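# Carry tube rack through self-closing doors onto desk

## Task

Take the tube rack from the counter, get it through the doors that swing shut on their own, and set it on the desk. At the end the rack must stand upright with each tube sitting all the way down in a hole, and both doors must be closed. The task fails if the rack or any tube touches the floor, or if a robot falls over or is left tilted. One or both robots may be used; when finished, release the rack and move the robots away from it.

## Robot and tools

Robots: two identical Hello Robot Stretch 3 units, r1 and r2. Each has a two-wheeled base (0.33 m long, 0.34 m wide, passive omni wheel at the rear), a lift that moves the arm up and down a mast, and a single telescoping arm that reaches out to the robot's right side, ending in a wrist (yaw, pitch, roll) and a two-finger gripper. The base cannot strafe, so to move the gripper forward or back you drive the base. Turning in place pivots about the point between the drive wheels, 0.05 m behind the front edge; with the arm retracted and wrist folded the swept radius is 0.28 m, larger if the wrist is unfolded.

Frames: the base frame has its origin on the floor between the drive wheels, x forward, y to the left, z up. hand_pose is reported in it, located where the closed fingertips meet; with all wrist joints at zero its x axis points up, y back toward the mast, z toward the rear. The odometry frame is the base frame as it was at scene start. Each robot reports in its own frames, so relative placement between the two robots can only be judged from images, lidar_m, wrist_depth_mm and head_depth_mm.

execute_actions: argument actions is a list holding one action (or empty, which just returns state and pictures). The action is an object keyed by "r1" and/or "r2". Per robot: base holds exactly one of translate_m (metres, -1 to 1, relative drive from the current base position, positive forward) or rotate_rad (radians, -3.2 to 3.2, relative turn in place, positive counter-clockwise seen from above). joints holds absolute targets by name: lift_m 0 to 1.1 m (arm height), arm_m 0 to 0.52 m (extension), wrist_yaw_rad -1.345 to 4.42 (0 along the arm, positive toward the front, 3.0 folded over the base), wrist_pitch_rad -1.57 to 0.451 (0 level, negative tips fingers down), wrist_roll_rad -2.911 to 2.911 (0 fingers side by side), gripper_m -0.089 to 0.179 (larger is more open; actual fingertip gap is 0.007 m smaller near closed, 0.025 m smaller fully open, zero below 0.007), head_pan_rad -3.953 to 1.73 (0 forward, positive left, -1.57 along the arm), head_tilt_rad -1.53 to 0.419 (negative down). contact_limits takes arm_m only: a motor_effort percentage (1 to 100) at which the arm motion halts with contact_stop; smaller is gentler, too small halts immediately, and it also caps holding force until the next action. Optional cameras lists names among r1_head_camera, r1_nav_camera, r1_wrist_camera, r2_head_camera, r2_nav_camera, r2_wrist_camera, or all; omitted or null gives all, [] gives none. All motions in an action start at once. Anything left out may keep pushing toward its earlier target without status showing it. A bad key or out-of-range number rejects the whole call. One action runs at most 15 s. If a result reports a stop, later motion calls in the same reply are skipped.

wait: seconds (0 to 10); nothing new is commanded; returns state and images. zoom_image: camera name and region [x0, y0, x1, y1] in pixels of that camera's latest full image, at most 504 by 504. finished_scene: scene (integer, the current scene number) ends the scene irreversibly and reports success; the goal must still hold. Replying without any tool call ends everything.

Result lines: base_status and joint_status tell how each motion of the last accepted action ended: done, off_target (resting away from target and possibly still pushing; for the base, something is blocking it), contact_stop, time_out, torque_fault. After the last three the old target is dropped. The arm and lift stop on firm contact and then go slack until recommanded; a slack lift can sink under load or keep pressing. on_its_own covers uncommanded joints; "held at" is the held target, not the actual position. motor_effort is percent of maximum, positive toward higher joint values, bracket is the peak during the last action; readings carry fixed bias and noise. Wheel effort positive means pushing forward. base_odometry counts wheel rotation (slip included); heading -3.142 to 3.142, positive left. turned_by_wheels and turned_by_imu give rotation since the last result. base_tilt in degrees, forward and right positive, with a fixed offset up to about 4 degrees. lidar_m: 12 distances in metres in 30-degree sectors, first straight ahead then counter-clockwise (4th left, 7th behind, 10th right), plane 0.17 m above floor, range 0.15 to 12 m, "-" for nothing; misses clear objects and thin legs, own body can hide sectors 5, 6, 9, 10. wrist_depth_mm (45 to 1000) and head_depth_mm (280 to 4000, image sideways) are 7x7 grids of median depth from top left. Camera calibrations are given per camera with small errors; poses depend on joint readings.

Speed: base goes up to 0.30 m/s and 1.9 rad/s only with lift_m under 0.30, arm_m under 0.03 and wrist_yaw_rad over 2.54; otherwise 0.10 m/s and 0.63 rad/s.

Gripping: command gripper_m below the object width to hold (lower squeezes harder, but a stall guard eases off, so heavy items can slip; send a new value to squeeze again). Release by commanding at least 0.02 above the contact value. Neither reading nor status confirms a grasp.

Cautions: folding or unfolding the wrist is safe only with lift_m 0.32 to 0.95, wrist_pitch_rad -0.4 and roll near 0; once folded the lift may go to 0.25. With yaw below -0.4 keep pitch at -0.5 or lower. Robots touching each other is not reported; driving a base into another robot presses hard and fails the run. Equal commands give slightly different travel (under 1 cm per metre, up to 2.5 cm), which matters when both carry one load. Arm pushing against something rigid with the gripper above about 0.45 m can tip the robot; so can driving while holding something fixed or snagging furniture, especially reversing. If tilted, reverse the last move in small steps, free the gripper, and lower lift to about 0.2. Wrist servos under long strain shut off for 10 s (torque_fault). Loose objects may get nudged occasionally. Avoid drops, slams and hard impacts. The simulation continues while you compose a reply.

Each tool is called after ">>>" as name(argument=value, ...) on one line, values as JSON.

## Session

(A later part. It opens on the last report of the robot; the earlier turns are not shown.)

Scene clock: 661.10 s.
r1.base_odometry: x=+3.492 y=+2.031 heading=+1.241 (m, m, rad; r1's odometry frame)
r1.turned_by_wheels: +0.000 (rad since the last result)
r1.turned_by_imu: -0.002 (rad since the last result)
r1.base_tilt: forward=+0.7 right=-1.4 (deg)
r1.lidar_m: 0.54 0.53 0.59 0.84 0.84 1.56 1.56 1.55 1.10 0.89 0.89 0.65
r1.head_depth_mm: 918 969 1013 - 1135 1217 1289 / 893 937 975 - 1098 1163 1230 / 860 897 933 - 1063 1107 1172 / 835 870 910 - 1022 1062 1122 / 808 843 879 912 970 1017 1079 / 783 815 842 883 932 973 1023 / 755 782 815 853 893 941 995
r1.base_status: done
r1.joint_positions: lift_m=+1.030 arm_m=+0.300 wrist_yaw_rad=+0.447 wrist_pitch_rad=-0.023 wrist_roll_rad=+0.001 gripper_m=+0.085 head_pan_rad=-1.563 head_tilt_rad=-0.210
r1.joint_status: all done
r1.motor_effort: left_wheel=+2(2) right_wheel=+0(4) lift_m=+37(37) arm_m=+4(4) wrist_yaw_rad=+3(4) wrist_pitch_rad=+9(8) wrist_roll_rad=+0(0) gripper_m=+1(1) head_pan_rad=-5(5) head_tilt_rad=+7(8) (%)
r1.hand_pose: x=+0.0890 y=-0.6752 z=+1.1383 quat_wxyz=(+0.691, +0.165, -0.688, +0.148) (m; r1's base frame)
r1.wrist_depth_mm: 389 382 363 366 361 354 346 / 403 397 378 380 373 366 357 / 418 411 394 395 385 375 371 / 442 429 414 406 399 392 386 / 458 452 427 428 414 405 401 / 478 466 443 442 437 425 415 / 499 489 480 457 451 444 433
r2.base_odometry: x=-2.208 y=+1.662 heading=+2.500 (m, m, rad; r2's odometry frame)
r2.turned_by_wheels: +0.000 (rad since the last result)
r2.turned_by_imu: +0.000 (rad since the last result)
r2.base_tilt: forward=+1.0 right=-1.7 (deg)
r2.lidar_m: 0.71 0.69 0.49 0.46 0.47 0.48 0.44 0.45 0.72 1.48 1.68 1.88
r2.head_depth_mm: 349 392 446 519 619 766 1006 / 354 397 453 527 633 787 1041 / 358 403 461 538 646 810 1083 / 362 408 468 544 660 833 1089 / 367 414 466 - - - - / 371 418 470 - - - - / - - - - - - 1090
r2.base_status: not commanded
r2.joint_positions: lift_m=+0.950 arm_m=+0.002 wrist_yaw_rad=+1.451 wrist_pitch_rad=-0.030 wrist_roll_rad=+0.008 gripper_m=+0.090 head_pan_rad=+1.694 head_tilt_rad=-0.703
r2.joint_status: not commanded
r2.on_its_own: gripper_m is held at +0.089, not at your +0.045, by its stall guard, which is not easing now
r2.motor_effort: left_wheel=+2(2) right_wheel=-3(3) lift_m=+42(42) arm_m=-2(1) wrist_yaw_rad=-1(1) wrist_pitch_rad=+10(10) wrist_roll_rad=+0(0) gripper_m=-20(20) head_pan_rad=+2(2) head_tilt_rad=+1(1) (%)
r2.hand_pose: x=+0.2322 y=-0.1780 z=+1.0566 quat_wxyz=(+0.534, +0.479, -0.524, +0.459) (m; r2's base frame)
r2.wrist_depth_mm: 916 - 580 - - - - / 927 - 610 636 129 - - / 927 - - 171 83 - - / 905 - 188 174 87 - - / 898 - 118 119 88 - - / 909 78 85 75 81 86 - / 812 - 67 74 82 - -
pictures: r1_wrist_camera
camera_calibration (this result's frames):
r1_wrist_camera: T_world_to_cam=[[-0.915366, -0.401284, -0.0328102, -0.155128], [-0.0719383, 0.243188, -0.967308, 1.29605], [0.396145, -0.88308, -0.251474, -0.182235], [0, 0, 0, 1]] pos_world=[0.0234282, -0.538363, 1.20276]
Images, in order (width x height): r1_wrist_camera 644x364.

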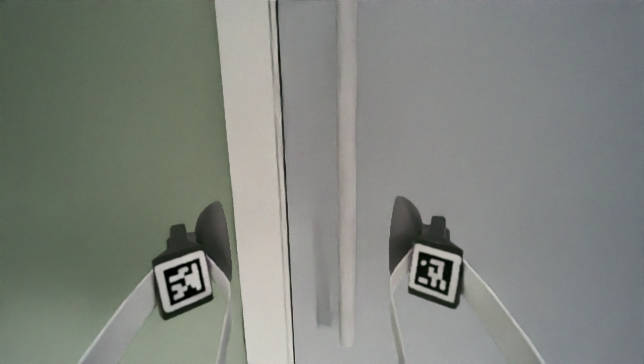

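>>> execute_actions(actions=[{"r1":{"joints":{"arm_m":0.42,"gripper_m":0.1}}}], cameras=["r1_wrist_camera"])

Scene clock: 665.67 s.
r1.base_odometry: x=+3.492 y=+2.031 heading=+1.241 (m, m, rad; r1's odometry frame)
r1.turned_by_wheels: +0.000 (rad since the last result)
r1.turned_by_imu: -0.001 (rad since the last result)
r1.base_tilt: forward=+0.9 right=-1.5 (deg)
r1.lidar_m: 0.54 0.53 0.60 0.84 0.84 1.56 1.56 1.55 1.10 0.89 0.89 0.65
r1.head_depth_mm: 924 968 1008 - 1141 1213 1289 / 893 929 979 1053 1097 1159 1227 / 861 900 934 - 1052 1111 1173 / 830 868 906 - 1004 1063 1127 / 804 844 878 923 971 1019 1081 / 782 820 847 888 927 974 1026 / 756 785 815 854 897 940 992
r1.base_status: not commanded
r1.joint_positions: lift_m=+1.030 arm_m=+0.420 wrist_yaw_rad=+0.448 wrist_pitch_rad=-0.023 wrist_roll_rad=+0.001 gripper_m=+0.100 head_pan_rad=-1.563 head_tilt_rad=-0.210
r1.joint_status: all done
r1.motor_effort: left_wheel=+2(2) right_wheel=-1(0) lift_m=+36(36) arm_m=+4(4) wrist_yaw_rad=+2(2) wrist_pitch_rad=+8(9) wrist_roll_rad=+0(0) gripper_m=+0(62) head_pan_rad=-5(4) head_tilt_rad=+7(7) (%)
r1.hand_pose: x=+0.0892 y=-0.7951 z=+1.1383 quat_wxyz=(+0.691, +0.165, -0.688, +0.149) (m; r1's base frame)
r1.wrist_depth_mm: 275 257 264 258 255 249 245 / 288 268 274 268 265 260 254 / 298 282 285 278 276 270 265 / 312 301 295 288 284 278 273 / 324 319 310 301 297 291 284 / 341 336 318 313 311 299 296 / 356 345 334 331 324 317 309
r2.base_odometry: x=-2.208 y=+1.662 heading=+2.500 (m, m, rad; r2's odometry frame)
r2.turned_by_wheels: +0.000 (rad since the last result)
r2.turned_by_imu: +0.000 (rad since the last result)
r2.base_tilt: forward=+1.0 right=-1.7 (deg)
r2.lidar_m: 0.71 0.69 0.49 0.46 0.47 0.48 0.44 0.45 0.72 1.48 1.68 1.88
r2.head_depth_mm: 349 392 447 519 618 767 1006 / 353 397 453 528 631 786 1043 / 357 402 461 538 645 808 1084 / 362 408 468 543 659 832 1087 / 367 414 465 - - - - / 371 418 471 - - - - / - - - - - - 1096
r2.base_status: not commanded
r2.joint_positions: lift_m=+0.950 arm_m=+0.002 wrist_yaw_rad=+1.451 wrist_pitch_rad=-0.030 wrist_roll_rad=+0.008 gripper_m=+0.090 head_pan_rad=+1.694 head_tilt_rad=-0.703
r2.joint_status: not commanded
r2.on_its_own: gripper_m is held at +0.089, not at your +0.045, by its stall guard, which is not easing now
r2.motor_effort: left_wheel=+2(2) right_wheel=-3(3) lift_m=+41(42) arm_m=-1(1) wrist_yaw_rad=+0(1) wrist_pitch_rad=+10(10) wrist_roll_rad=+0(0) gripper_m=-19(19) head_pan_rad=+2(3) head_tilt_rad=+0(1) (%)
r2.hand_pose: x=+0.2322 y=-0.1780 z=+1.0566 quat_wxyz=(+0.534, +0.479, -0.524, +0.459) (m; r2's base frame)
r2.wrist_depth_mm: 916 - 571 - - - - / 895 - 623 651 129 - - / 903 - - 173 83 - - / 927 - 188 173 87 - - / 908 - 118 119 88 - - / 871 77 86 75 81 87 - / 843 - 67 74 82 - -
pictures: r1_wrist_camera
camera_calibration (this result's frames):
r1_wrist_camera: T_world_to_cam=[[-0.915037, -0.402032, -0.0328104, -0.203696], [-0.072136, 0.243127, -0.967308, 1.3252], [0.396867, -0.882757, -0.251471, -0.288007], [0, 0, 0, 1]] pos_world=[0.0235048, -0.658323, 1.20276]
Images, in order (width x height): r1_wrist_camera 644x364.

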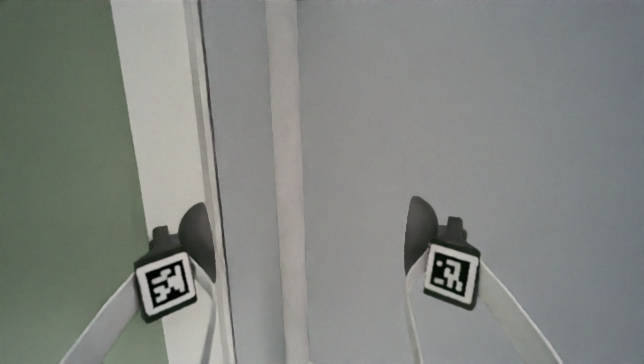

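>>> execute_actions(actions=[{"r1":{"base":{"translate_m":0.035},"joints":{"arm_m":0.5}}}], cameras=["r1_wrist_camera"])

Scene clock: 671.67 s.
r1.base_odometry: x=+3.503 y=+2.065 heading=+1.241 (m, m, rad; r1's odometry frame)
r1.turned_by_wheels: +0.000 (rad since the last result)
r1.turned_by_imu: -0.001 (rad since the last result)
r1.base_tilt: forward=+0.8 right=-1.5 (deg)
r1.lidar_m: 0.50 0.50 0.56 0.85 0.85 1.57 1.60 1.59 1.09 0.88 0.88 0.61
r1.head_depth_mm: 911 959 995 - 1130 1192 1276 / 878 923 957 1028 1081 1145 1215 / 850 893 922 997 1033 1089 1156 / 821 856 893 965 993 1051 1108 / 798 829 863 902 953 1003 1061 / 774 802 839 875 912 958 1010 / 741 769 810 844 888 929 972
r1.base_status: done
r1.joint_positions: lift_m=+1.030 arm_m=+0.500 wrist_yaw_rad=+0.448 wrist_pitch_rad=-0.023 wrist_roll_rad=+0.001 gripper_m=+0.100 head_pan_rad=-1.563 head_tilt_rad=-0.210
r1.joint_status: all done
r1.motor_effort: left_wheel=+1(5) right_wheel=-1(4) lift_m=+36(36) arm_m=+4(5) wrist_yaw_rad=+2(2) wrist_pitch_rad=+9(8) wrist_roll_rad=+0(0) gripper_m=+0(0) head_pan_rad=-4(5) head_tilt_rad=+7(7) (%)
r1.hand_pose: x=+0.0892 y=-0.8750 z=+1.1383 quat_wxyz=(+0.691, +0.165, -0.688, +0.149) (m; r1's base frame)
r1.wrist_depth_mm: 177 183 181 179 176 172 169 / 183 186 188 185 181 179 175 / 191 191 196 192 189 186 181 / 201 198 205 200 197 192 189 / 221 205 211 208 206 199 196 / 232 212 221 216 215 206 204 / 245 226 234 226 223 219 213
r2.base_odometry: x=-2.208 y=+1.662 heading=+2.500 (m, m, rad; r2's odometry frame)
r2.turned_by_wheels: +0.000 (rad since the last result)
r2.turned_by_imu: +0.000 (rad since the last result)
r2.base_tilt: forward=+0.9 right=-1.7 (deg)
r2.lidar_m: 0.72 0.69 0.49 0.46 0.47 0.47 0.44 0.45 0.72 1.48 1.68 1.89
r2.head_depth_mm: 349 392 446 519 619 766 1006 / 353 397 453 528 632 787 1046 / 357 403 461 538 646 808 1081 / 362 408 468 543 658 831 1090 / 367 413 466 - - - - / 371 418 470 - - - - / - - - - - - 1093
r2.base_status: not commanded
r2.joint_positions: lift_m=+0.950 arm_m=+0.002 wrist_yaw_rad=+1.451 wrist_pitch_rad=-0.030 wrist_roll_rad=+0.008 gripper_m=+0.090 head_pan_rad=+1.694 head_tilt_rad=-0.703
r2.joint_status: not commanded
r2.on_its_own: gripper_m is held at +0.089, not at your +0.045, by its stall guard, which is not easing now
r2.motor_effort: left_wheel=+2(2) right_wheel=-3(3) lift_m=+42(41) arm_m=-2(2) wrist_yaw_rad=+0(0) wrist_pitch_rad=+10(10) wrist_roll_rad=+0(0) gripper_m=-19(19) head_pan_rad=+3(2) head_tilt_rad=+0(1) (%)
r2.hand_pose: x=+0.2322 y=-0.1780 z=+1.0566 quat_wxyz=(+0.534, +0.479, -0.524, +0.459) (m; r2's base frame)
r2.wrist_depth_mm: 921 - 571 - - - - / 905 - 611 - 129 - - / 927 - 640 172 83 - - / 911 - 188 173 87 - - / 924 - 118 119 88 - - / 880 78 85 75 81 86 - / 821 - 67 74 83 - -
pictures: r1_wrist_camera
camera_calibration (this result's frames):
r1_wrist_camera: T_world_to_cam=[[-0.914963, -0.402201, -0.0328105, -0.235965], [-0.0721806, 0.243114, -0.967309, 1.34464], [0.397029, -0.882684, -0.251471, -0.358576], [0, 0, 0, 1]] pos_world=[0.023522, -0.738314, 1.20276]
Images, in order (width x height): r1_wrist_camera 644x364.

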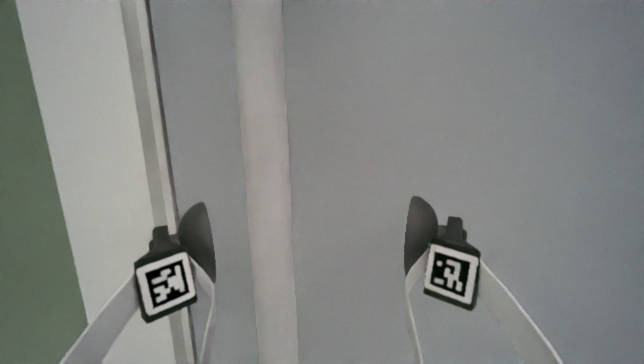

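>>> execute_actions(actions=[{"r1":{"base":{"translate_m":0.015},"joints":{"arm_m":0.515}}}], cameras=[])

>>> execute_actions(actions=[{"r1":{"joints":{"gripper_m":-0.04}}}], cameras=["r1_wrist_camera"])

>>> execute_actions(actions=[{"r1":{"joints":{"arm_m":0.4,"wrist_yaw_rad":0.55}}}], cameras=["r1_wrist_camera","r1_nav_camera"])

Scene clock: 675.70 s.
r1.base_odometry: x=+3.508 y=+2.079 heading=+1.241 (m, m, rad; r1's odometry frame)
r1.turned_by_wheels: +0.000 (rad since the last result)
r1.turned_by_imu: -0.001 (rad since the last result)
r1.base_tilt: forward=+0.8 right=-1.5 (deg)
r1.lidar_m: 0.49 0.49 0.54 0.87 0.85 1.57 1.61 1.60 1.07 0.88 0.88 0.59
r1.head_depth_mm: 902 953 996 - 1119 1183 1271 / 877 917 950 1018 1067 1137 1202 / 845 885 910 989 1021 1082 1151 / 820 850 885 952 988 1044 1100 / 790 826 856 903 948 998 1051 / 767 800 833 869 905 952 1003 / 739 764 802 846 881 923 970
r1.base_status: done
r1.joint_positions: lift_m=+1.030 arm_m=+0.515 wrist_yaw_rad=+0.448 wrist_pitch_rad=-0.023 wrist_roll_rad=+0.001 gripper_m=+0.100 head_pan_rad=-1.563 head_tilt_rad=-0.210
r1.joint_status: all done
r1.motor_effort: left_wheel=-1(5) right_wheel=+2(2) lift_m=+37(36) arm_m=+6(5) wrist_yaw_rad=+2(1) wrist_pitch_rad=+8(8) wrist_roll_rad=+0(0) gripper_m=+0(0) head_pan_rad=-5(4) head_tilt_rad=+7(7) (%)
r1.hand_pose: x=+0.0892 y=-0.8899 z=+1.1383 quat_wxyz=(+0.691, +0.165, -0.688, +0.149) (m; r1's base frame)
r1.wrist_depth_mm: 158 166 163 160 158 155 152 / 164 171 170 166 165 161 158 / 170 172 177 172 171 167 164 / 178 178 185 179 176 174 170 / 188 184 193 186 185 181 176 / 208 191 201 194 195 187 184 / 220 202 210 202 201 197 192
r2.base_odometry: x=-2.208 y=+1.662 heading=+2.500 (m, m, rad; r2's odometry frame)
r2.turned_by_wheels: +0.000 (rad since the last result)
r2.turned_by_imu: +0.000 (rad since the last result)
r2.base_tilt: forward=+1.0 right=-1.7 (deg)
r2.lidar_m: 0.73 0.69 0.49 0.46 0.47 0.47 0.44 0.45 0.72 1.48 1.67 1.88
r2.head_depth_mm: 349 391 446 519 618 767 1009 / 353 397 453 528 632 785 1043 / 358 402 460 537 646 810 1081 / 362 408 467 544 660 832 1091 / 366 414 465 - - - - / 371 418 471 - - - - / - - - - - - 1096
r2.base_status: not commanded
r2.joint_positions: lift_m=+0.950 arm_m=+0.002 wrist_yaw_rad=+1.451 wrist_pitch_rad=-0.030 wrist_roll_rad=+0.008 gripper_m=+0.090 head_pan_rad=+1.694 head_tilt_rad=-0.703
r2.joint_status: not commanded
r2.on_its_own: gripper_m is held at +0.089, not at your +0.045, by its stall guard, which is not easing now
r2.motor_effort: left_wheel=+2(2) right_wheel=-3(3) lift_m=+42(42) arm_m=-2(1) wrist_yaw_rad=-1(1) wrist_pitch_rad=+10(10) wrist_roll_rad=+0(0) gripper_m=-20(19) head_pan_rad=+1(2) head_tilt_rad=+1(1) (%)
r2.hand_pose: x=+0.2322 y=-0.1780 z=+1.0566 quat_wxyz=(+0.534, +0.479, -0.524, +0.459) (m; r2's base frame)
r2.wrist_depth_mm: 899 - 583 - - - - / 907 - 595 - 129 - - / 896 - 641 171 83 - - / 896 - 188 174 87 - - / 894 - 118 119 88 - - / 898 77 86 75 81 87 - / 813 - 67 74 82 - -
pictures: none
No camera images: the call's "cameras" was empty. Leave "cameras" out to get every camera's image.

Scene clock: 677.67 s.
r1.base_odometry: x=+3.508 y=+2.079 heading=+1.241 (m, m, rad; r1's odometry frame)
r1.turned_by_wheels: +0.000 (rad since the last result)
r1.turned_by_imu: +0.000 (rad since the last result)
r1.base_tilt: forward=+0.8 right=-1.5 (deg)
r1.lidar_m: 0.49 0.49 0.54 0.87 0.85 1.57 1.61 1.60 1.08 0.88 0.88 0.59
r1.head_depth_mm: 903 949 992 - 1122 1192 1261 / 872 917 957 1023 1071 1133 1215 / 846 886 915 990 1030 1081 1154 / 823 852 889 954 987 1040 1101 / 791 829 857 893 952 998 1055 / 766 799 832 863 909 957 1010 / 736 767 800 843 884 922 976
r1.base_status: not commanded
r1.joint_positions: lift_m=+1.030 arm_m=+0.515 wrist_yaw_rad=+0.477 wrist_pitch_rad=-0.025 wrist_roll_rad=+0.001 gripper_m=-0.039 head_pan_rad=-1.563 head_tilt_rad=-0.210
r1.joint_status: all done
r1.on_its_own: wrist_yaw_rad is at rest, and its effort (-23) is outside its rest range (-12 to +12)
r1.motor_effort: left_wheel=+6(16) right_wheel=-6(17) lift_m=+37(37) arm_m=+6(7) wrist_yaw_rad=-23(27) wrist_pitch_rad=+9(10) wrist_roll_rad=+0(0) gripper_m=-27(98) head_pan_rad=-5(5) head_tilt_rad=+6(7) (%)
r1.hand_pose: x=+0.0960 y=-0.8865 z=+1.1378 quat_wxyz=(+0.689, +0.176, -0.685, +0.158) (m; r1's base frame)
r1.wrist_depth_mm: 163 162 167 105 158 154 150 / 170 167 174 108 164 160 156 / 179 175 181 112 170 165 161 / 197 181 189 116 177 172 167 / 208 188 198 119 184 179 174 / 219 197 - 124 191 186 181 / 230 207 215 204 203 195 188
r2.base_odometry: x=-2.208 y=+1.662 heading=+2.500 (m, m, rad; r2's odometry frame)
r2.turned_by_wheels: +0.000 (rad since the last result)
r2.turned_by_imu: +0.000 (rad since the last result)
r2.base_tilt: forward=+1.0 right=-1.6 (deg)
r2.lidar_m: 0.72 0.69 0.49 0.46 0.47 0.47 0.44 0.45 0.72 1.48 1.68 1.88
r2.head_depth_mm: 349 392 446 519 619 768 1006 / 353 397 453 528 632 787 1043 / 358 403 461 538 647 807 1080 / 362 408 468 544 659 832 1088 / 366 414 466 - - - - / 371 418 471 - - - - / - - - - - - 1097
r2.base_status: not commanded
r2.joint_positions: lift_m=+0.950 arm_m=+0.002 wrist_yaw_rad=+1.451 wrist_pitch_rad=-0.030 wrist_roll_rad=+0.008 gripper_m=+0.090 head_pan_rad=+1.694 head_tilt_rad=-0.703
r2.joint_status: not commanded
r2.on_its_own: gripper_m is held at +0.089, not at your +0.045, by its stall guard, which is not easing now
r2.motor_effort: left_wheel=+2(2) right_wheel=-3(3) lift_m=+42(42) arm_m=-2(2) wrist_yaw_rad=+0(0) wrist_pitch_rad=+11(10) wrist_roll_rad=+0(0) gripper_m=-20(20) head_pan_rad=+3(2) head_tilt_rad=+1(1) (%)
r2.hand_pose: x=+0.2322 y=-0.1780 z=+1.0566 quat_wxyz=(+0.534, +0.479, -0.524, +0.459) (m; r2's base frame)
r2.wrist_depth_mm: 896 - 578 - - - - / 880 - 593 - 129 - - / 904 - 645 171 83 - - / 934 - 187 173 87 - - / 895 - 118 119 88 - - / 898 77 86 75 81 87 - / 828 - 67 74 83 - -
pictures: r1_wrist_camera
camera_calibration (this result's frames):
r1_wrist_camera: T_world_to_cam=[[-0.902662, -0.429103, -0.0327474, -0.259505], [-0.0802098, 0.242514, -0.966827, 1.34713], [0.42281, -0.87009, -0.253326, -0.360691], [0, 0, 0, 1]] pos_world=[0.0263121, -0.751887, 1.20257]
Images, in order (width x height): r1_wrist_camera 644x364.

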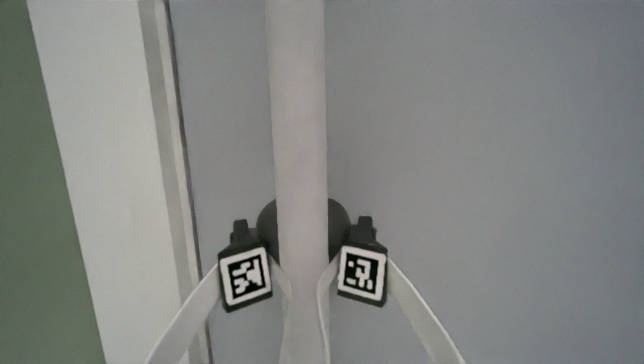

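Scene clock: 681.33 s.
r1.base_odometry: x=+3.508 y=+2.079 heading=+1.241 (m, m, rad; r1's odometry frame)
r1.turned_by_wheels: +0.000 (rad since the last result)
r1.turned_by_imu: -0.081 (rad since the last result)
r1.base_tilt: forward=+0.7 right=-1.5 (deg)
r1.lidar_m: 0.48 0.48 0.51 0.77 0.95 1.52 1.63 1.61 1.08 0.78 0.88 0.62
r1.head_depth_mm: 906 960 1002 - 1133 1214 1293 / 850 889 925 1006 1041 1105 1180 / 798 838 858 - 964 1021 1082 / 753 779 815 - 898 948 1005 / 710 737 759 792 823 880 924 / 672 696 727 767 804 917 987 / 718 758 797 835 874 918 965
r1.base_status: not commanded
r1.joint_positions: lift_m=+1.030 arm_m=+0.400 wrist_yaw_rad=+0.480 wrist_pitch_rad=-0.024 wrist_roll_rad=+0.003 gripper_m=-0.033 head_pan_rad=-1.564 head_tilt_rad=-0.210
r1.joint_status: wrist_yaw_rad off_target (ended at +0.480, target +0.550); the others done
r1.on_its_own: wrist_yaw_rad is held at +0.485, not at your +0.550, by its stall guard, which is not easing now; gripper_m is held at -0.034, not at your -0.040, by its stall guard, which is not easing now
r1.motor_effort: left_wheel=-2(37) right_wheel=+2(33) lift_m=+36(36) arm_m=-8(20) wrist_yaw_rad=+5(50) wrist_pitch_rad=+8(11) wrist_roll_rad=-1(1) gripper_m=-20(28) head_pan_rad=-4(5) head_tilt_rad=+7(7) (%)
r1.hand_pose: x=+0.0965 y=-0.7722 z=+1.1382 quat_wxyz=(+0.688, +0.177, -0.685, +0.159) (m; r1's base frame)
r1.wrist_depth_mm: 278 263 167 110 176 181 187 / 291 278 173 115 183 188 194 / 299 294 179 181 190 197 202 / 314 306 186 185 198 205 212 / 329 322 192 127 206 214 221 / 341 339 199 134 217 225 233 / 357 356 212 145 225 235 245
r2.base_odometry: x=-2.208 y=+1.662 heading=+2.500 (m, m, rad; r2's odometry frame)
r2.turned_by_wheels: +0.000 (rad since the last result)
r2.turned_by_imu: +0.000 (rad since the last result)
r2.base_tilt: forward=+1.0 right=-1.6 (deg)
r2.lidar_m: 0.72 0.69 0.48 0.46 0.47 0.47 0.44 0.45 0.72 1.48 1.68 1.82
r2.head_depth_mm: 349 392 446 518 618 767 1008 / 353 397 453 528 632 788 1042 / 358 402 460 537 646 812 1082 / 362 408 468 542 658 831 1086 / 367 414 465 - - - - / 372 418 471 - - - - / - - - - - - 1094
r2.base_status: not commanded
r2.joint_positions: lift_m=+0.950 arm_m=+0.002 wrist_yaw_rad=+1.451 wrist_pitch_rad=-0.030 wrist_roll_rad=+0.008 gripper_m=+0.090 head_pan_rad=+1.694 head_tilt_rad=-0.703
r2.joint_status: not commanded
r2.on_its_own: gripper_m is held at +0.089, not at your +0.045, by its stall guard, which is not easing now
r2.motor_effort: left_wheel=+2(2) right_wheel=-3(3) lift_m=+42(41) arm_m=-2(2) wrist_yaw_rad=+0(1) wrist_pitch_rad=+10(10) wrist_roll_rad=+0(0) gripper_m=-19(19) head_pan_rad=+3(2) head_tilt_rad=+1(0) (%)
r2.hand_pose: x=+0.2322 y=-0.1780 z=+1.0566 quat_wxyz=(+0.534, +0.479, -0.524, +0.459) (m; r2's base frame)
r2.wrist_depth_mm: 926 - 570 - - - - / 931 - 601 - 129 - - / 927 - 634 171 83 - - / 911 - 188 173 87 - - / 912 - 118 119 87 - - / 873 77 86 75 81 87 - / 828 - 67 74 82 - -
pictures: r1_nav_camera (sideways: a quarter turn counterclockwise sets it upright), r1_wrist_camera
camera_calibration (this result's frames):
r1_nav_camera: T_world_to_cam=[[-0.0534113, -0.242431, 0.968697, -1.21587], [-0.998296, 0.0357978, -0.0460843, 0.113416], [-0.023505, -0.969508, -0.24393, 0.273541], [0, 0, 0, 1]] pos_world=[0.0547106, -0.0336253, 1.24976]
r1_wrist_camera: T_world_to_cam=[[-0.901633, -0.431125, -0.0344956, -0.209642], [-0.0786329, 0.241831, -0.967127, 1.31949], [0.425295, -0.869281, -0.251944, -0.262573], [0, 0, 0, 1]] pos_world=[0.026406, -0.637725, 1.20273]
Images, in order (width x height): r1_nav_camera 672x504, r1_wrist_camera 644x364.

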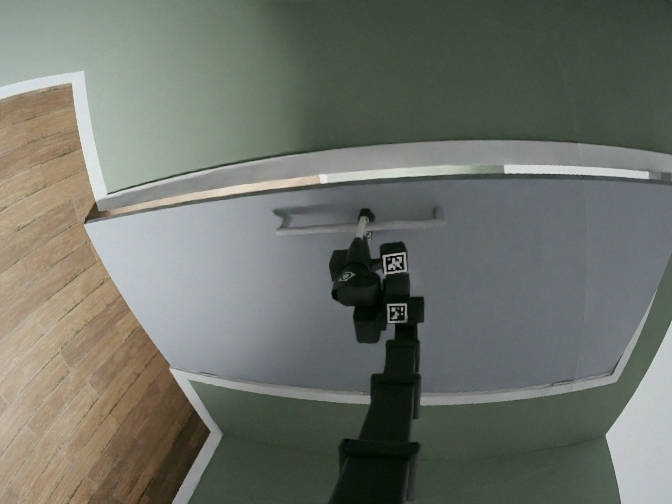

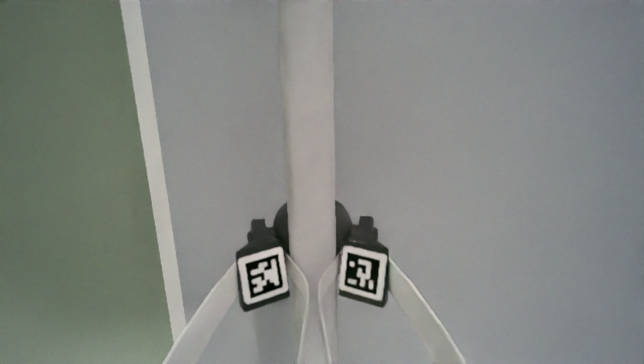

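>>> execute_actions(actions=[{"r1":{"base":{"translate_m":-0.08},"joints":{"arm_m":0.34,"wrist_yaw_rad":0.7}}}], cameras=[])

>>> execute_actions(actions=[{"r1":{"base":{"translate_m":-0.1},"joints":{"arm_m":0.28,"wrist_yaw_rad":0.95}}}], cameras=["r1_wrist_camera","r1_nav_camera"])

Scene clock: 687.80 s.
r1.base_odometry: x=+3.482 y=+2.003 heading=+1.241 (m, m, rad; r1's odometry frame)
r1.turned_by_wheels: +0.000 (rad since the last result)
r1.turned_by_imu: -0.065 (rad since the last result)
r1.base_tilt: forward=+0.9 right=-1.4 (deg)
r1.lidar_m: 0.56 0.54 0.57 0.80 0.93 1.46 1.59 1.54 1.20 0.71 0.69 0.74
r1.head_depth_mm: 1017 1078 1132 - 1297 1378 1483 / 905 949 1010 - 1122 1201 1272 / 818 855 882 - 1016 1046 1106 / 745 773 809 - 896 930 977 / 686 710 738 747 797 835 876 / 632 654 662 684 713 756 792 / 588 607 627 651 688 732 1048
r1.base_status: done
r1.joint_positions: lift_m=+1.030 arm_m=+0.340 wrist_yaw_rad=+0.696 wrist_pitch_rad=-0.024 wrist_roll_rad=+0.003 gripper_m=-0.033 head_pan_rad=-1.564 head_tilt_rad=-0.209
r1.joint_status: all done
r1.on_its_own: gripper_m is held at -0.034, not at your -0.040, by its stall guard, which is not easing now
r1.motor_effort: left_wheel=+1(56) right_wheel=-1(20) lift_m=+35(36) arm_m=-7(22) wrist_yaw_rad=+3(64) wrist_pitch_rad=+9(13) wrist_roll_rad=-1(1) gripper_m=-19(25) head_pan_rad=-4(4) head_tilt_rad=+6(7) (%)
r1.hand_pose: x=+0.1425 y=-0.6815 z=+1.1380 quat_wxyz=(+0.667, +0.250, -0.662, +0.233) (m; r1's base frame)
r1.wrist_depth_mm: 431 411 167 110 176 181 186 / 455 430 173 115 183 188 193 / 477 451 179 120 190 195 201 / 496 467 187 188 197 203 210 / 522 497 193 126 205 213 219 / 550 516 200 134 216 222 229 / 585 543 211 215 224 233 241
r2.base_odometry: x=-2.208 y=+1.662 heading=+2.500 (m, m, rad; r2's odometry frame)
r2.turned_by_wheels: +0.000 (rad since the last result)
r2.turned_by_imu: +0.000 (rad since the last result)
r2.base_tilt: forward=+1.0 right=-1.6 (deg)
r2.lidar_m: 0.70 0.69 0.49 0.46 0.47 0.47 0.44 0.45 0.72 1.48 1.68 1.73
r2.head_depth_mm: 350 391 446 518 619 767 1007 / 353 397 454 528 632 787 1044 / 357 403 461 537 645 808 1082 / 362 408 467 543 659 834 1091 / 367 413 467 - - - - / 371 418 471 - - - - / - - - - - - 1094
r2.base_status: not commanded
r2.joint_positions: lift_m=+0.950 arm_m=+0.002 wrist_yaw_rad=+1.451 wrist_pitch_rad=-0.030 wrist_roll_rad=+0.008 gripper_m=+0.090 head_pan_rad=+1.694 head_tilt_rad=-0.703
r2.joint_status: not commanded
r2.on_its_own: gripper_m is held at +0.089, not at your +0.045, by its stall guard, which is not easing now
r2.motor_effort: left_wheel=+2(2) right_wheel=-3(3) lift_m=+42(42) arm_m=-1(2) wrist_yaw_rad=-1(0) wrist_pitch_rad=+10(10) wrist_roll_rad=+0(0) gripper_m=-19(20) head_pan_rad=+1(1) head_tilt_rad=+1(1) (%)
r2.hand_pose: x=+0.2322 y=-0.1780 z=+1.0566 quat_wxyz=(+0.534, +0.479, -0.524, +0.459) (m; r2's base frame)
r2.wrist_depth_mm: 908 - 546 - - - - / 898 - 593 898 128 - - / 915 - 614 171 84 - - / 912 - 188 173 87 - - / 916 - 118 119 88 - - / 879 77 86 75 81 86 - / 823 - 67 74 82 - -
pictures: none
No camera images: the call's "cameras" was empty. Leave "cameras" out to get every camera's image.

Scene clock: 690.80 s.
r1.base_odometry: x=+3.450 y=+1.908 heading=+1.241 (m, m, rad; r1's odometry frame)
r1.turned_by_wheels: +0.000 (rad since the last result)
r1.turned_by_imu: -0.100 (rad since the last result)
r1.base_tilt: forward=+0.8 right=-1.4 (deg)
r1.lidar_m: 0.65 0.61 0.63 0.83 0.90 1.37 1.55 1.47 1.45 0.68 0.59 0.92
r1.head_depth_mm: 1232 1308 1377 - 1552 1659 1629 / 1142 1199 1257 - 1428 1495 1542 / 993 1040 1069 - 1278 1253 1329 / 834 866 901 921 990 1016 1057 / 719 743 765 - 798 844 879 / 632 647 666 680 709 730 751 / 564 577 563 574 612 631 657
r1.base_status: done
r1.joint_positions: lift_m=+1.030 arm_m=+0.280 wrist_yaw_rad=+0.890 wrist_pitch_rad=-0.025 wrist_roll_rad=+0.003 gripper_m=-0.033 head_pan_rad=-1.564 head_tilt_rad=-0.209
r1.joint_status: wrist_yaw_rad off_target (ended at +0.890, target +0.950); the others done
r1.on_its_own: wrist_yaw_rad is held at +0.890, not at your +0.950, by its stall guard, which is not easing now; gripper_m is held at -0.034, not at your -0.040, by its stall guard, which is not easing now
r1.motor_effort: left_wheel=+0(69) right_wheel=-1(23) lift_m=+35(35) arm_m=-8(24) wrist_yaw_rad=-1(77) wrist_pitch_rad=+9(12) wrist_roll_rad=-1(1) gripper_m=-20(26) head_pan_rad=-4(4) head_tilt_rad=+6(6) (%)
r1.hand_pose: x=+0.1772 y=-0.5863 z=+1.1379 quat_wxyz=(+0.641, +0.313, -0.635, +0.296) (m; r1's base frame)
r1.wrist_depth_mm: 638 162 164 110 180 191 202 / 672 168 170 115 188 199 210 / 725 643 177 182 196 208 220 / 745 674 183 188 204 216 230 / 771 712 188 127 212 225 241 / 798 761 195 133 225 237 254 / 818 801 208 145 231 250 267
r2.base_odometry: x=-2.208 y=+1.662 heading=+2.500 (m, m, rad; r2's odometry frame)
r2.turned_by_wheels: +0.000 (rad since the last result)
r2.turned_by_imu: +0.000 (rad since the last result)
r2.base_tilt: forward=+1.0 right=-1.7 (deg)
r2.lidar_m: 0.66 0.69 0.49 0.46 0.47 0.47 0.44 0.45 0.72 1.48 1.68 1.61
r2.head_depth_mm: 348 392 446 519 619 766 1006 / 353 397 453 529 631 787 1043 / 357 402 461 538 645 808 1082 / 362 408 469 543 658 832 1083 / 366 414 465 - - - - / 371 418 470 - - - - / - - - - - - 1089
r2.base_status: not commanded
r2.joint_positions: lift_m=+0.950 arm_m=+0.002 wrist_yaw_rad=+1.451 wrist_pitch_rad=-0.030 wrist_roll_rad=+0.008 gripper_m=+0.090 head_pan_rad=+1.694 head_tilt_rad=-0.703
r2.joint_status: not commanded
r2.on_its_own: gripper_m is held at +0.089, not at your +0.045, by its stall guard, which is not easing now
r2.motor_effort: left_wheel=+2(2) right_wheel=-3(3) lift_m=+42(42) arm_m=-1(1) wrist_yaw_rad=+0(0) wrist_pitch_rad=+10(10) wrist_roll_rad=+0(0) gripper_m=-20(20) head_pan_rad=+2(3) head_tilt_rad=+1(1) (%)
r2.hand_pose: x=+0.2322 y=-0.1780 z=+1.0566 quat_wxyz=(+0.534, +0.479, -0.524, +0.459) (m; r2's base frame)
r2.wrist_depth_mm: 939 - - 491 - - - / 891 - - 594 129 - - / 906 - - 172 84 - - / 936 - 188 174 87 - - / 867 - 119 119 88 - - / 888 78 85 75 81 86 - / 802 - 67 74 83 - -
pictures: r1_nav_camera (sideways: a quarter turn counterclockwise sets it upright), r1_wrist_camera
camera_calibration (this result's frames):
r1_nav_camera: T_world_to_cam=[[-0.053529, -0.241903, 0.968823, -1.21604], [-0.998279, 0.0362447, -0.0461066, 0.113445], [-0.0239614, -0.969623, -0.243427, 0.272889], [0, 0, 0, 1]] pos_world=[0.054695, -0.0336753, 1.24978]
r1_wrist_camera: T_world_to_cam=[[-0.654959, -0.754862, -0.0348201, -0.289966], [-0.169168, 0.191377, -0.966828, 1.26676], [0.736486, -0.627342, -0.253042, -0.0473682], [0, 0, 0, 1]] pos_world=[0.0592658, -0.491029, 1.20266]
Images, in order (width x height): r1_nav_camera 672x504, r1_wrist_camera 644x364.

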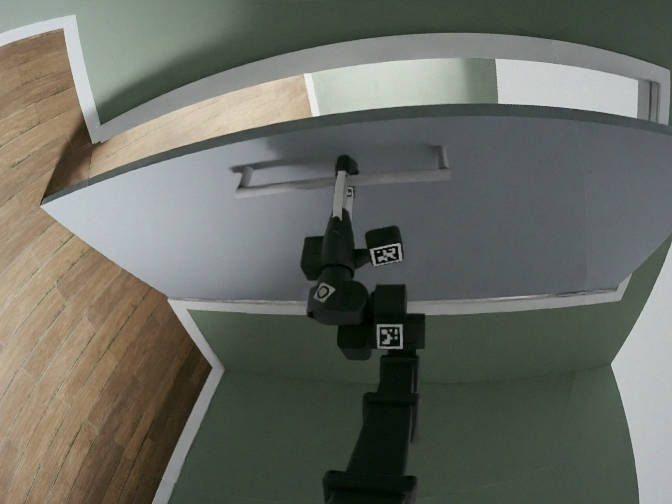

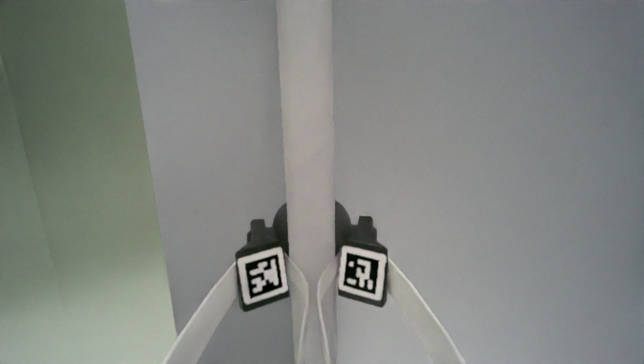

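>>> execute_actions(actions=[{"r1":{"base":{"translate_m":-0.13},"joints":{"arm_m":0.22,"wrist_yaw_rad":1.05}}}], cameras=[])

>>> execute_actions(actions=[{"r1":{"base":{"translate_m":-0.13},"joints":{"arm_m":0.17,"wrist_yaw_rad":1.25}}}], cameras=["r1_wrist_camera","r1_nav_camera"])

Scene clock: 697.17 s.
r1.base_odometry: x=+3.407 y=+1.785 heading=+1.241 (m, m, rad; r1's odometry frame)
r1.turned_by_wheels: +0.000 (rad since the last result)
r1.turned_by_imu: -0.116 (rad since the last result)
r1.base_tilt: forward=+0.8 right=-1.4 (deg)
r1.lidar_m: 0.78 0.70 0.70 0.86 0.87 1.28 1.45 1.39 1.39 0.72 0.50 1.02
r1.head_depth_mm: 1460 1496 1558 - 1708 1790 1639 / 1408 1479 1555 - 1775 1846 1633 / 1297 1343 1423 - - 1661 1634 / 1193 1236 1292 1336 - 1493 1519 / 1021 1026 1037 - - 1064 1074 / 763 765 770 775 746 789 801 / 609 613 614 572 577 578 633
r1.base_status: done
r1.joint_positions: lift_m=+1.030 arm_m=+0.221 wrist_yaw_rad=+0.935 wrist_pitch_rad=-0.024 wrist_roll_rad=+0.004 gripper_m=-0.030 head_pan_rad=-1.564 head_tilt_rad=-0.209
r1.joint_status: wrist_yaw_rad off_target (ended at +0.935, target +1.050); the others done
r1.on_its_own: wrist_yaw_rad is held at +0.957, not at your +1.050, by its stall guard, which is not easing now; gripper_m is held at -0.031, not at your -0.040, by its stall guard, which is not easing now; wrist_yaw_rad is at rest, and its effort (+18) is outside its rest range (-12 to +12)
r1.motor_effort: left_wheel=+1(36) right_wheel=-3(21) lift_m=+35(35) arm_m=-12(25) wrist_yaw_rad=+18(82) wrist_pitch_rad=+9(10) wrist_roll_rad=-1(1) gripper_m=-19(29) head_pan_rad=-4(4) head_tilt_rad=+6(6) (%)
r1.hand_pose: x=+0.1843 y=-0.5175 z=+1.1382 quat_wxyz=(+0.634, +0.327, -0.628, +0.311) (m; r1's base frame)
r1.wrist_depth_mm: 759 142 159 113 208 246 303 / 799 147 164 117 217 258 321 / 820 151 170 122 226 270 340 / 856 158 175 126 236 286 362 / 902 166 178 128 250 302 390 / 922 172 180 135 269 321 417 / 958 932 198 212 265 342 455
r2.base_odometry: x=-2.208 y=+1.662 heading=+2.500 (m, m, rad; r2's odometry frame)
r2.turned_by_wheels: +0.000 (rad since the last result)
r2.turned_by_imu: +0.000 (rad since the last result)
r2.base_tilt: forward=+1.0 right=-1.7 (deg)
r2.lidar_m: 0.63 0.69 0.48 0.46 0.47 0.47 0.44 0.45 0.72 1.48 1.68 0.62
r2.head_depth_mm: 349 391 446 518 617 767 1007 / 353 397 454 528 632 787 1038 / 358 402 460 538 646 808 1084 / 362 409 468 543 660 832 1088 / 366 414 466 - - - - / 372 418 471 - - - - / - - - - - - 1097
r2.base_status: not commanded
r2.joint_positions: lift_m=+0.950 arm_m=+0.002 wrist_yaw_rad=+1.451 wrist_pitch_rad=-0.030 wrist_roll_rad=+0.008 gripper_m=+0.090 head_pan_rad=+1.694 head_tilt_rad=-0.703
r2.joint_status: not commanded
r2.on_its_own: gripper_m is held at +0.089, not at your +0.045, by its stall guard, which is not easing now
r2.motor_effort: left_wheel=+2(2) right_wheel=-3(3) lift_m=+42(42) arm_m=-2(3) wrist_yaw_rad=-1(1) wrist_pitch_rad=+10(10) wrist_roll_rad=+0(0) gripper_m=-20(21) head_pan_rad=+1(3) head_tilt_rad=+1(1) (%)
r2.hand_pose: x=+0.2322 y=-0.1780 z=+1.0566 quat_wxyz=(+0.534, +0.479, -0.524, +0.459) (m; r2's base frame)
r2.wrist_depth_mm: 926 - - 445 430 - - / 915 - - 493 129 - - / 920 - - 172 83 - - / 912 - 187 173 87 - - / 927 - 118 119 88 - - / 910 78 86 75 81 87 - / 798 - 67 74 83 - -
pictures: none
No camera images: the call's "cameras" was empty. Leave "cameras" out to get every camera's image.

Scene clock: 701.23 s.
r1.base_odometry: x=+3.365 y=+1.663 heading=+1.242 (m, m, rad; r1's odometry frame)
r1.turned_by_wheels: +0.000 (rad since the last result)
r1.turned_by_imu: -0.316 (rad since the last result)
r1.base_tilt: forward=+0.7 right=-1.5 (deg)
r1.lidar_m: 1.03 0.77 0.75 0.79 0.72 1.13 1.27 1.37 1.34 1.40 0.45 1.09
r1.head_depth_mm: 1182 1237 1285 - 1420 1486 1549 / 1246 1308 1361 - 1522 1598 1603 / 1322 1373 1445 - - 1727 1639 / 1386 1453 1546 1632 - 1830 1657 / 1470 1554 1628 - - 1902 1650 / 1426 1467 1518 1541 1624 1665 1621 / 1282 1315 1345 1377 1376 1391 1501
r1.base_status: done
r1.joint_positions: lift_m=+1.030 arm_m=+0.209 wrist_yaw_rad=+0.936 wrist_pitch_rad=-0.020 wrist_roll_rad=+0.004 gripper_m=-0.028 head_pan_rad=-1.564 head_tilt_rad=-0.209
r1.joint_status: arm_m contact_stop (moved -0.011 of -0.051); wrist_yaw_rad off_target (ended at +0.936, target +1.250)
r1.on_its_own: wrist_yaw_rad is held at +0.950, not at your +1.250, by its stall guard, which is not easing now; gripper_m is held at -0.028, not at your -0.040, by its stall guard, which is not easing now; arm_m is slack since a contact_stop, until your next command for it (your +0.170 is given up)
r1.motor_effort: left_wheel=+5(15) right_wheel=-10(26) lift_m=+35(35) arm_m=-1(33) wrist_yaw_rad=+11(93) wrist_pitch_rad=+8(9) wrist_roll_rad=-1(1) gripper_m=-20(31) head_pan_rad=-4(4) head_tilt_rad=+6(7) (%)
r1.hand_pose: x=+0.1846 y=-0.5060 z=+1.1391 quat_wxyz=(+0.633, +0.326, -0.629, +0.312) (m; r1's base frame)
r1.wrist_depth_mm: 105 124 165 118 493 814 856 / 106 126 168 123 520 846 877 / 108 128 171 131 554 893 916 / 109 129 175 219 590 906 955 / 110 132 171 135 707 960 986 / 112 133 166 143 935 - - / 117 135 197 248 617 - -
r2.base_odometry: x=-2.208 y=+1.662 heading=+2.500 (m, m, rad; r2's odometry frame)
r2.turned_by_wheels: +0.000 (rad since the last result)
r2.turned_by_imu: +0.000 (rad since the last result)
r2.base_tilt: forward=+1.0 right=-1.7 (deg)
r2.lidar_m: 1.78 0.69 0.48 0.46 0.47 0.47 0.44 0.45 0.72 1.48 1.68 0.57
r2.head_depth_mm: 349 391 446 518 619 766 1009 / 353 397 453 527 632 786 1041 / 358 403 460 538 646 809 1081 / 362 408 467 544 658 833 1087 / 367 414 466 - - - - / 371 418 470 - - - - / - - - - - - 1093
r2.base_status: not commanded
r2.joint_positions: lift_m=+0.950 arm_m=+0.002 wrist_yaw_rad=+1.451 wrist_pitch_rad=-0.030 wrist_roll_rad=+0.008 gripper_m=+0.090 head_pan_rad=+1.694 head_tilt_rad=-0.703
r2.joint_status: not commanded
r2.on_its_own: gripper_m is held at +0.089, not at your +0.045, by its stall guard, which is not easing now
r2.motor_effort: left_wheel=+2(2) right_wheel=-3(3) lift_m=+42(41) arm_m=-2(2) wrist_yaw_rad=+1(0) wrist_pitch_rad=+11(10) wrist_roll_rad=+0(0) gripper_m=-20(19) head_pan_rad=+2(2) head_tilt_rad=+1(1) (%)
r2.hand_pose: x=+0.2322 y=-0.1780 z=+1.0566 quat_wxyz=(+0.534, +0.479, -0.524, +0.459) (m; r2's base frame)
r2.wrist_depth_mm: 923 - - 393 348 - - / 878 - - 467 129 - - / 911 - - 171 83 - - / 909 - 189 174 87 - - / 906 - 118 119 88 - - / 878 78 85 75 81 87 - / 815 - 67 74 82 - -
pictures: r1_nav_camera (sideways: a quarter turn counterclockwise sets it upright), r1_wrist_camera
camera_calibration (this result's frames):
r1_nav_camera: T_world_to_cam=[[-0.0535296, -0.24174, 0.968863, -1.21609], [-0.998279, 0.0362352, -0.0461138, 0.113454], [-0.0239594, -0.969664, -0.243264, 0.272676], [0, 0, 0, 1]] pos_world=[0.0546951, -0.033684, 1.24979]
r1_wrist_camera: T_world_to_cam=[[-0.618974, -0.784606, -0.0355712, -0.24529], [-0.173851, 0.181036, -0.967989, 1.25077], [0.765929, -0.592976, -0.248461, 0.00462086], [0, 0, 0, 1]] pos_world=[0.06208, -0.41615, 1.20315]
Images, in order (width x height): r1_nav_camera 672x504, r1_wrist_camera 644x364.

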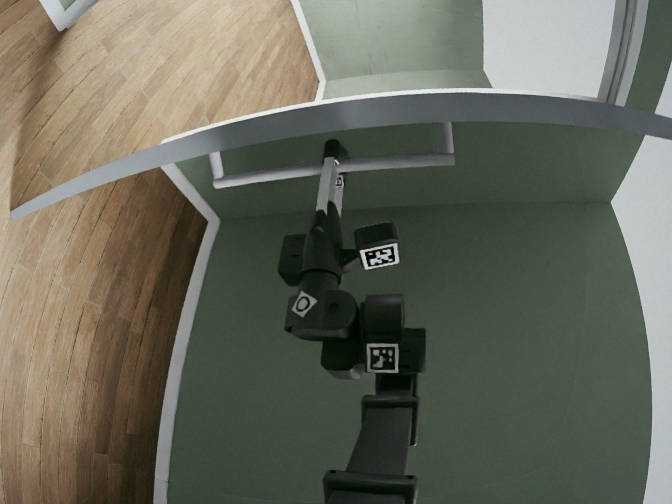

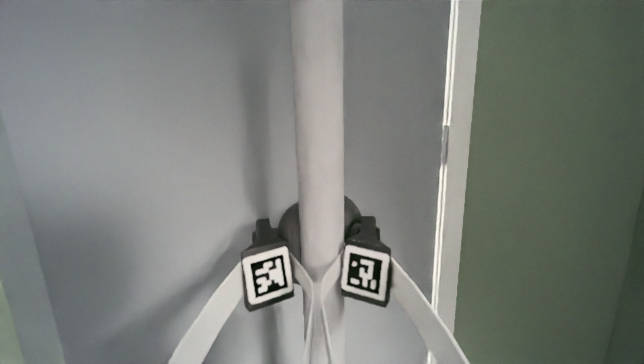

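>>> execute_actions(actions=[{"r1":{"base":{"translate_m":-0.15},"joints":{"arm_m":0.22,"wrist_yaw_rad":0.92}}}], cameras=[])

>>> execute_actions(actions=[{"r1":{"base":{"rotate_rad":0.08}}}], cameras=[])

>>> execute_actions(actions=[{"r1":{"base":{"translate_m":-0.15}}}], cameras=["r1_wrist_camera","r1_nav_camera","r2_nav_camera"])

Scene clock: 713.17 s.
r1.base_odometry: x=+3.317 y=+1.521 heading=+1.242 (m, m, rad; r1's odometry frame)
r1.turned_by_wheels: +0.001 (rad since the last result)
r1.turned_by_imu: +0.000 (rad since the last result)
r1.base_tilt: forward=+6.4 right=-1.4 (deg)
r1.lidar_m: 1.11 0.85 0.82 0.86 0.79 1.06 1.16 1.30 1.27 1.33 0.51 1.21
r1.head_depth_mm: 1190 1232 1269 - 1375 1425 1495 / 1257 1293 1340 - 1470 1528 1564 / 1311 1370 1418 - - 1627 1615 / 1398 1466 1516 1585 - 1734 1666 / 1482 1549 1604 - - 1869 1639 / 1420 1491 1564 1631 1762 1836 1634 / 1284 1309 1327 1354 1450 1532 1593
r1.base_status: done
r1.joint_positions: lift_m=+1.030 arm_m=+0.221 wrist_yaw_rad=+0.874 wrist_pitch_rad=+0.057 wrist_roll_rad=+0.011 gripper_m=-0.028 head_pan_rad=-1.564 head_tilt_rad=-0.209
r1.joint_status: wrist_yaw_rad off_target (ended at +0.874, target +0.920); the others done
r1.on_its_own: base_tilt is 5.7 degrees off its reading at the scene's start (forward=+0.7 right=-1.4); wrist_yaw_rad is held at +0.874, not at your +0.920, by its stall guard, which is not easing now; gripper_m is held at -0.028, not at your -0.040, by its stall guard, which is not easing now
r1.motor_effort: left_wheel=+6(13) right_wheel=-15(29) lift_m=+31(35) arm_m=-14(14) wrist_yaw_rad=+0(29) wrist_pitch_rad=-19(20) wrist_roll_rad=-4(4) gripper_m=-19(23) head_pan_rad=-4(4) head_tilt_rad=+6(7) (%)
r1.hand_pose: x=+0.1758 y=-0.5310 z=+1.1591 quat_wxyz=(+0.629, +0.283, -0.652, +0.316) (m; r1's base frame)
r1.wrist_depth_mm: 98 116 163 121 818 881 899 / 99 118 168 125 860 914 953 / 101 120 171 130 859 949 984 / 103 123 177 136 935 987 - / 103 125 173 136 986 - - / 104 128 166 144 - - - / 106 130 209 282 - - -
r2.base_odometry: x=-2.208 y=+1.662 heading=+2.500 (m, m, rad; r2's odometry frame)
r2.turned_by_wheels: +0.000 (rad since the last result)
r2.turned_by_imu: +0.000 (rad since the last result)
r2.base_tilt: forward=+1.0 right=-1.7 (deg)
r2.lidar_m: 1.78 0.69 0.49 0.46 0.47 0.47 0.44 0.45 0.72 1.48 0.48 0.47
r2.head_depth_mm: 349 392 447 518 617 766 1007 / 353 397 453 528 630 787 1044 / 358 403 461 538 646 809 1082 / 362 408 469 544 659 834 1084 / 366 414 466 - - - - / 371 418 470 - - - - / - - - - - - 1094
r2.base_status: not commanded
r2.joint_positions: lift_m=+0.950 arm_m=+0.002 wrist_yaw_rad=+1.451 wrist_pitch_rad=-0.030 wrist_roll_rad=+0.008 gripper_m=+0.090 head_pan_rad=+1.694 head_tilt_rad=-0.703
r2.joint_status: not commanded
r2.on_its_own: gripper_m is held at +0.089, not at your +0.045, by its stall guard, which is not easing now
r2.motor_effort: left_wheel=+2(2) right_wheel=-3(3) lift_m=+41(42) arm_m=-2(1) wrist_yaw_rad=+0(1) wrist_pitch_rad=+10(10) wrist_roll_rad=+0(0) gripper_m=-19(20) head_pan_rad=+3(2) head_tilt_rad=+1(1) (%)
r2.hand_pose: x=+0.2322 y=-0.1780 z=+1.0566 quat_wxyz=(+0.534, +0.479, -0.524, +0.459) (m; r2's base frame)
r2.wrist_depth_mm: 884 - - 391 351 - - / 900 - - 459 129 760 - / 911 - - 172 83 - - / 896 - 189 174 87 - - / 884 - 118 119 88 - - / 873 77 85 75 81 87 - / 827 - 67 74 82 - -
pictures: none
No camera images: the call's "cameras" was empty. Leave "cameras" out to get every camera's image.

Scene clock: 714.43 s.
r1.base_odometry: x=+3.317 y=+1.521 heading=+1.322 (m, m, rad; r1's odometry frame)
r1.turned_by_wheels: +0.080 (rad since the last result)
r1.turned_by_imu: +0.080 (rad since the last result)
r1.base_tilt: forward=+5.8 right=-1.4 (deg)
r1.lidar_m: 1.04 0.83 0.82 0.78 0.78 1.10 1.19 1.28 1.27 1.37 0.51 1.22
r1.head_depth_mm: 1222 1258 1310 - 1403 1469 1511 / 1301 1346 1372 - 1531 1571 1599 / 1380 1431 1499 - - 1687 1662 / 1481 1531 1590 1687 - 1826 1648 / 1474 1556 1627 - - 1892 1646 / 1328 1389 1463 1522 1615 1701 1633 / 1211 1243 1265 1301 1371 1432 1530
r1.base_status: done
r1.joint_positions: lift_m=+1.030 arm_m=+0.221 wrist_yaw_rad=+0.841 wrist_pitch_rad=+0.043 wrist_roll_rad=+0.013 gripper_m=-0.027 head_pan_rad=-1.564 head_tilt_rad=-0.209
r1.joint_status: not commanded
r1.on_its_own: base_tilt is 5.1 degrees off its reading at the scene's start (forward=+0.7 right=-1.4); wrist_yaw_rad is held at +0.874, not at your +0.920, by its stall guard, which is still easing; gripper_m is held at -0.028, not at your -0.040, by its stall guard, which is not easing now; arm_m is at rest, and its effort (-17) is outside its rest range (-14 to +14)
r1.motor_effort: left_wheel=-2(7) right_wheel=-7(12) lift_m=+31(31) arm_m=-17(18) wrist_yaw_rad=+27(40) wrist_pitch_rad=-14(20) wrist_roll_rad=-4(5) gripper_m=-22(24) head_pan_rad=-4(4) head_tilt_rad=+6(6) (%)
r1.hand_pose: x=+0.1702 y=-0.5375 z=+1.1556 quat_wxyz=(+0.635, +0.277, -0.655, +0.301) (m; r1's base frame)
r1.wrist_depth_mm: 99 116 157 121 545 838 882 / 101 118 161 202 594 849 908 / 103 121 166 210 659 916 926 / 103 123 171 219 759 955 979 / 105 126 168 137 921 991 - / 107 129 164 143 - - - / 112 131 200 251 887 - -
r2.base_odometry: x=-2.208 y=+1.662 heading=+2.500 (m, m, rad; r2's odometry frame)
r2.turned_by_wheels: +0.000 (rad since the last result)
r2.turned_by_imu: +0.000 (rad since the last result)
r2.base_tilt: forward=+1.0 right=-1.6 (deg)
r2.lidar_m: 1.77 0.69 0.49 0.46 0.47 0.48 0.44 0.45 0.72 1.48 0.49 0.47
r2.head_depth_mm: 349 392 447 519 618 766 1007 / 354 397 453 527 633 787 1044 / 358 403 461 536 647 808 1081 / 362 408 468 544 659 834 1085 / 367 414 466 - - - - / 371 418 471 - - - - / - - - - - - 1093
r2.base_status: not commanded
r2.joint_positions: lift_m=+0.950 arm_m=+0.002 wrist_yaw_rad=+1.451 wrist_pitch_rad=-0.030 wrist_roll_rad=+0.008 gripper_m=+0.090 head_pan_rad=+1.694 head_tilt_rad=-0.703
r2.joint_status: not commanded
r2.on_its_own: gripper_m is held at +0.089, not at your +0.045, by its stall guard, which is not easing now
r2.motor_effort: left_wheel=+2(2) right_wheel=-3(3) lift_m=+41(42) arm_m=-2(1) wrist_yaw_rad=-1(0) wrist_pitch_rad=+10(10) wrist_roll_rad=+0(0) gripper_m=-19(20) head_pan_rad=+2(2) head_tilt_rad=+1(1) (%)
r2.hand_pose: x=+0.2322 y=-0.1780 z=+1.0566 quat_wxyz=(+0.534, +0.479, -0.524, +0.459) (m; r2's base frame)
r2.wrist_depth_mm: 919 - - 391 348 550 - / 902 - - - 129 782 - / 899 - - 172 83 - - / 898 - 187 174 87 - - / 907 - 118 119 88 - - / 883 77 85 75 81 86 - / 798 - 67 74 83 - -
pictures: none
No camera images: the call's "cameras" was empty. Leave "cameras" out to get every camera's image.

Scene clock: 717.23 s.
r1.base_odometry: x=+3.280 y=+1.375 heading=+1.323 (m, m, rad; r1's odometry frame)
r1.turned_by_wheels: +0.000 (rad since the last result)
r1.turned_by_imu: -0.001 (rad since the last result)
r1.base_tilt: forward=+13.3 right=-1.5 (deg)
r1.lidar_m: 0.75 0.78 0.89 0.76 1.02 1.01 1.09 1.21 1.20 1.29 0.60 0.61
r1.head_depth_mm: 1257 1291 1307 - 1367 1405 1444 / 1333 1366 1402 - 1469 1505 1534 / 1423 1450 1501 - - 1603 1609 / 1496 1565 1594 1637 - 1739 1643 / 1405 1510 1621 - 1871 1861 1610 / 1281 1352 1467 1562 1707 1841 1586 / 1173 1215 1287 1323 1447 1641 1549
r1.base_status: done
r1.joint_positions: lift_m=+1.030 arm_m=+0.221 wrist_yaw_rad=+0.812 wrist_pitch_rad=+0.187 wrist_roll_rad=+0.013 gripper_m=-0.027 head_pan_rad=-1.564 head_tilt_rad=-0.209
r1.joint_status: not commanded
r1.on_its_own: base_tilt is 12.6 degrees off its reading at the scene's start (forward=+0.7 right=-1.4); wrist_yaw_rad is held at +0.824, not at your +0.920, by its stall guard, which is not easing now; gripper_m is held at -0.028, not at your -0.040, by its stall guard, which is not easing now; wrist_pitch_rad is at rest, and its effort (-65) is outside its rest range (-20 to +32)
r1.motor_effort: left_wheel=-1(6) right_wheel=-6(14) lift_m=+19(31) arm_m=-12(17) wrist_yaw_rad=+10(28) wrist_pitch_rad=-65(66) wrist_roll_rad=-4(4) gripper_m=-20(21) head_pan_rad=-4(4) head_tilt_rad=+7(6) (%)
r1.hand_pose: x=+0.1646 y=-0.5420 z=+1.1930 quat_wxyz=(+0.617, +0.220, -0.676, +0.337) (m; r1's base frame)
r1.wrist_depth_mm: 96 112 152 191 516 864 902 / 99 116 158 130 603 890 922 / 101 119 165 132 707 912 945 / 103 123 172 219 855 965 971 / 105 127 171 136 950 986 - / 108 131 166 142 963 - - / 111 135 210 264 998 - -
r2.base_odometry: x=-2.208 y=+1.662 heading=+2.500 (m, m, rad; r2's odometry frame)
r2.turned_by_wheels: +0.000 (rad since the last result)
r2.turned_by_imu: +0.000 (rad since the last result)
r2.base_tilt: forward=+0.9 right=-1.6 (deg)
r2.lidar_m: 1.78 0.69 0.49 0.46 0.47 0.47 0.44 0.45 0.72 1.48 0.46 0.47
r2.head_depth_mm: 349 392 445 518 619 765 1006 / 353 397 453 528 632 785 1045 / 357 402 460 537 645 808 1078 / 362 408 468 544 659 831 1092 / 367 414 465 - - - - / 371 418 470 - - - - / - - - - - - 1096
r2.base_status: not commanded
r2.joint_positions: lift_m=+0.950 arm_m=+0.002 wrist_yaw_rad=+1.451 wrist_pitch_rad=-0.030 wrist_roll_rad=+0.008 gripper_m=+0.090 head_pan_rad=+1.694 head_tilt_rad=-0.703
r2.joint_status: not commanded
r2.on_its_own: gripper_m is held at +0.089, not at your +0.045, by its stall guard, which is not easing now
r2.motor_effort: left_wheel=+2(2) right_wheel=-3(3) lift_m=+41(41) arm_m=-2(2) wrist_yaw_rad=+1(1) wrist_pitch_rad=+10(10) wrist_roll_rad=+0(0) gripper_m=-19(20) head_pan_rad=+3(1) head_tilt_rad=+1(1) (%)
r2.hand_pose: x=+0.2322 y=-0.1780 z=+1.0566 quat_wxyz=(+0.534, +0.479, -0.524, +0.459) (m; r2's base frame)
r2.wrist_depth_mm: 914 - - 388 351 - - / 884 - - 431 129 800 - / 903 - - 172 83 - - / 907 - 189 174 87 - - / 887 - 118 119 88 - - / 891 78 85 75 81 87 - / 831 - 67 74 82 - -
pictures: r1_nav_camera (sideways: a quarter turn counterclockwise sets it upright), r1_wrist_camera, r2_nav_camera (sideways: a quarter turn counterclockwise sets it upright)
camera_calibration (this result's frames):
r1_nav_camera: T_world_to_cam=[[-0.0535296, -0.241739, 0.968864, -1.21609], [-0.998279, 0.0362351, -0.0461139, 0.113454], [-0.0239594, -0.969665, -0.243263, 0.272675], [0, 0, 0, 1]] pos_world=[0.0546951, -0.033684, 1.24979]
r1_wrist_camera: T_world_to_cam=[[-0.703996, -0.708425, -0.0502299, -0.211157], [0.00398358, 0.066786, -0.997759, 1.25027], [0.710193, -0.702619, -0.044195, -0.281997], [0, 0, 0, 1]] pos_world=[0.046638, -0.431226, 1.2244]
r2_nav_camera: T_world_to_cam=[[-0.0868389, 0.631947, 0.770131, -0.964305], [0.992341, 0.123047, 0.0109266, 0.0373927], [-0.087857, 0.765182, -0.637792, 0.78994], [0, 0, 0, 1]] pos_world=[-0.0514437, 0.000340384, 1.24605]
Images, in order (width x height): r1_nav_camera 672x504, r1_wrist_camera 644x364, r2_nav_camera 672x504.

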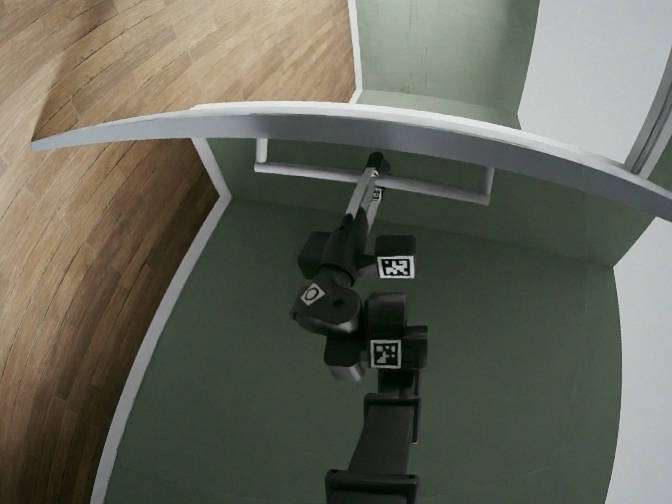

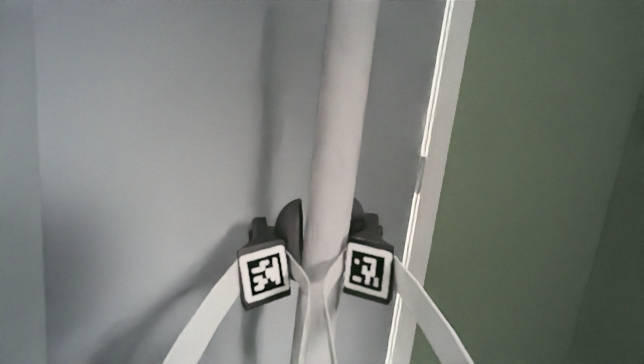

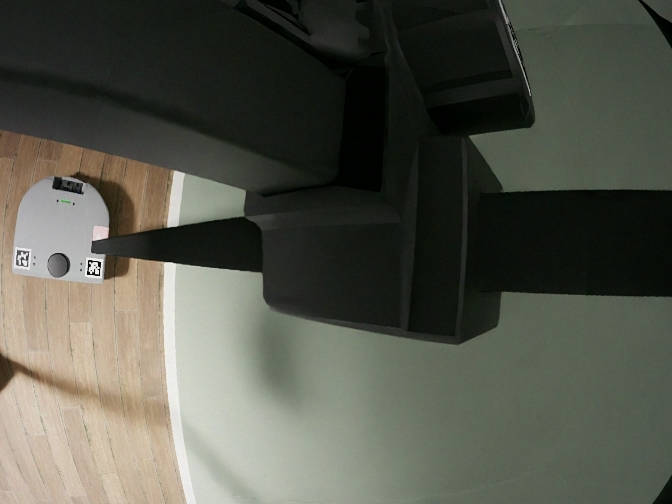

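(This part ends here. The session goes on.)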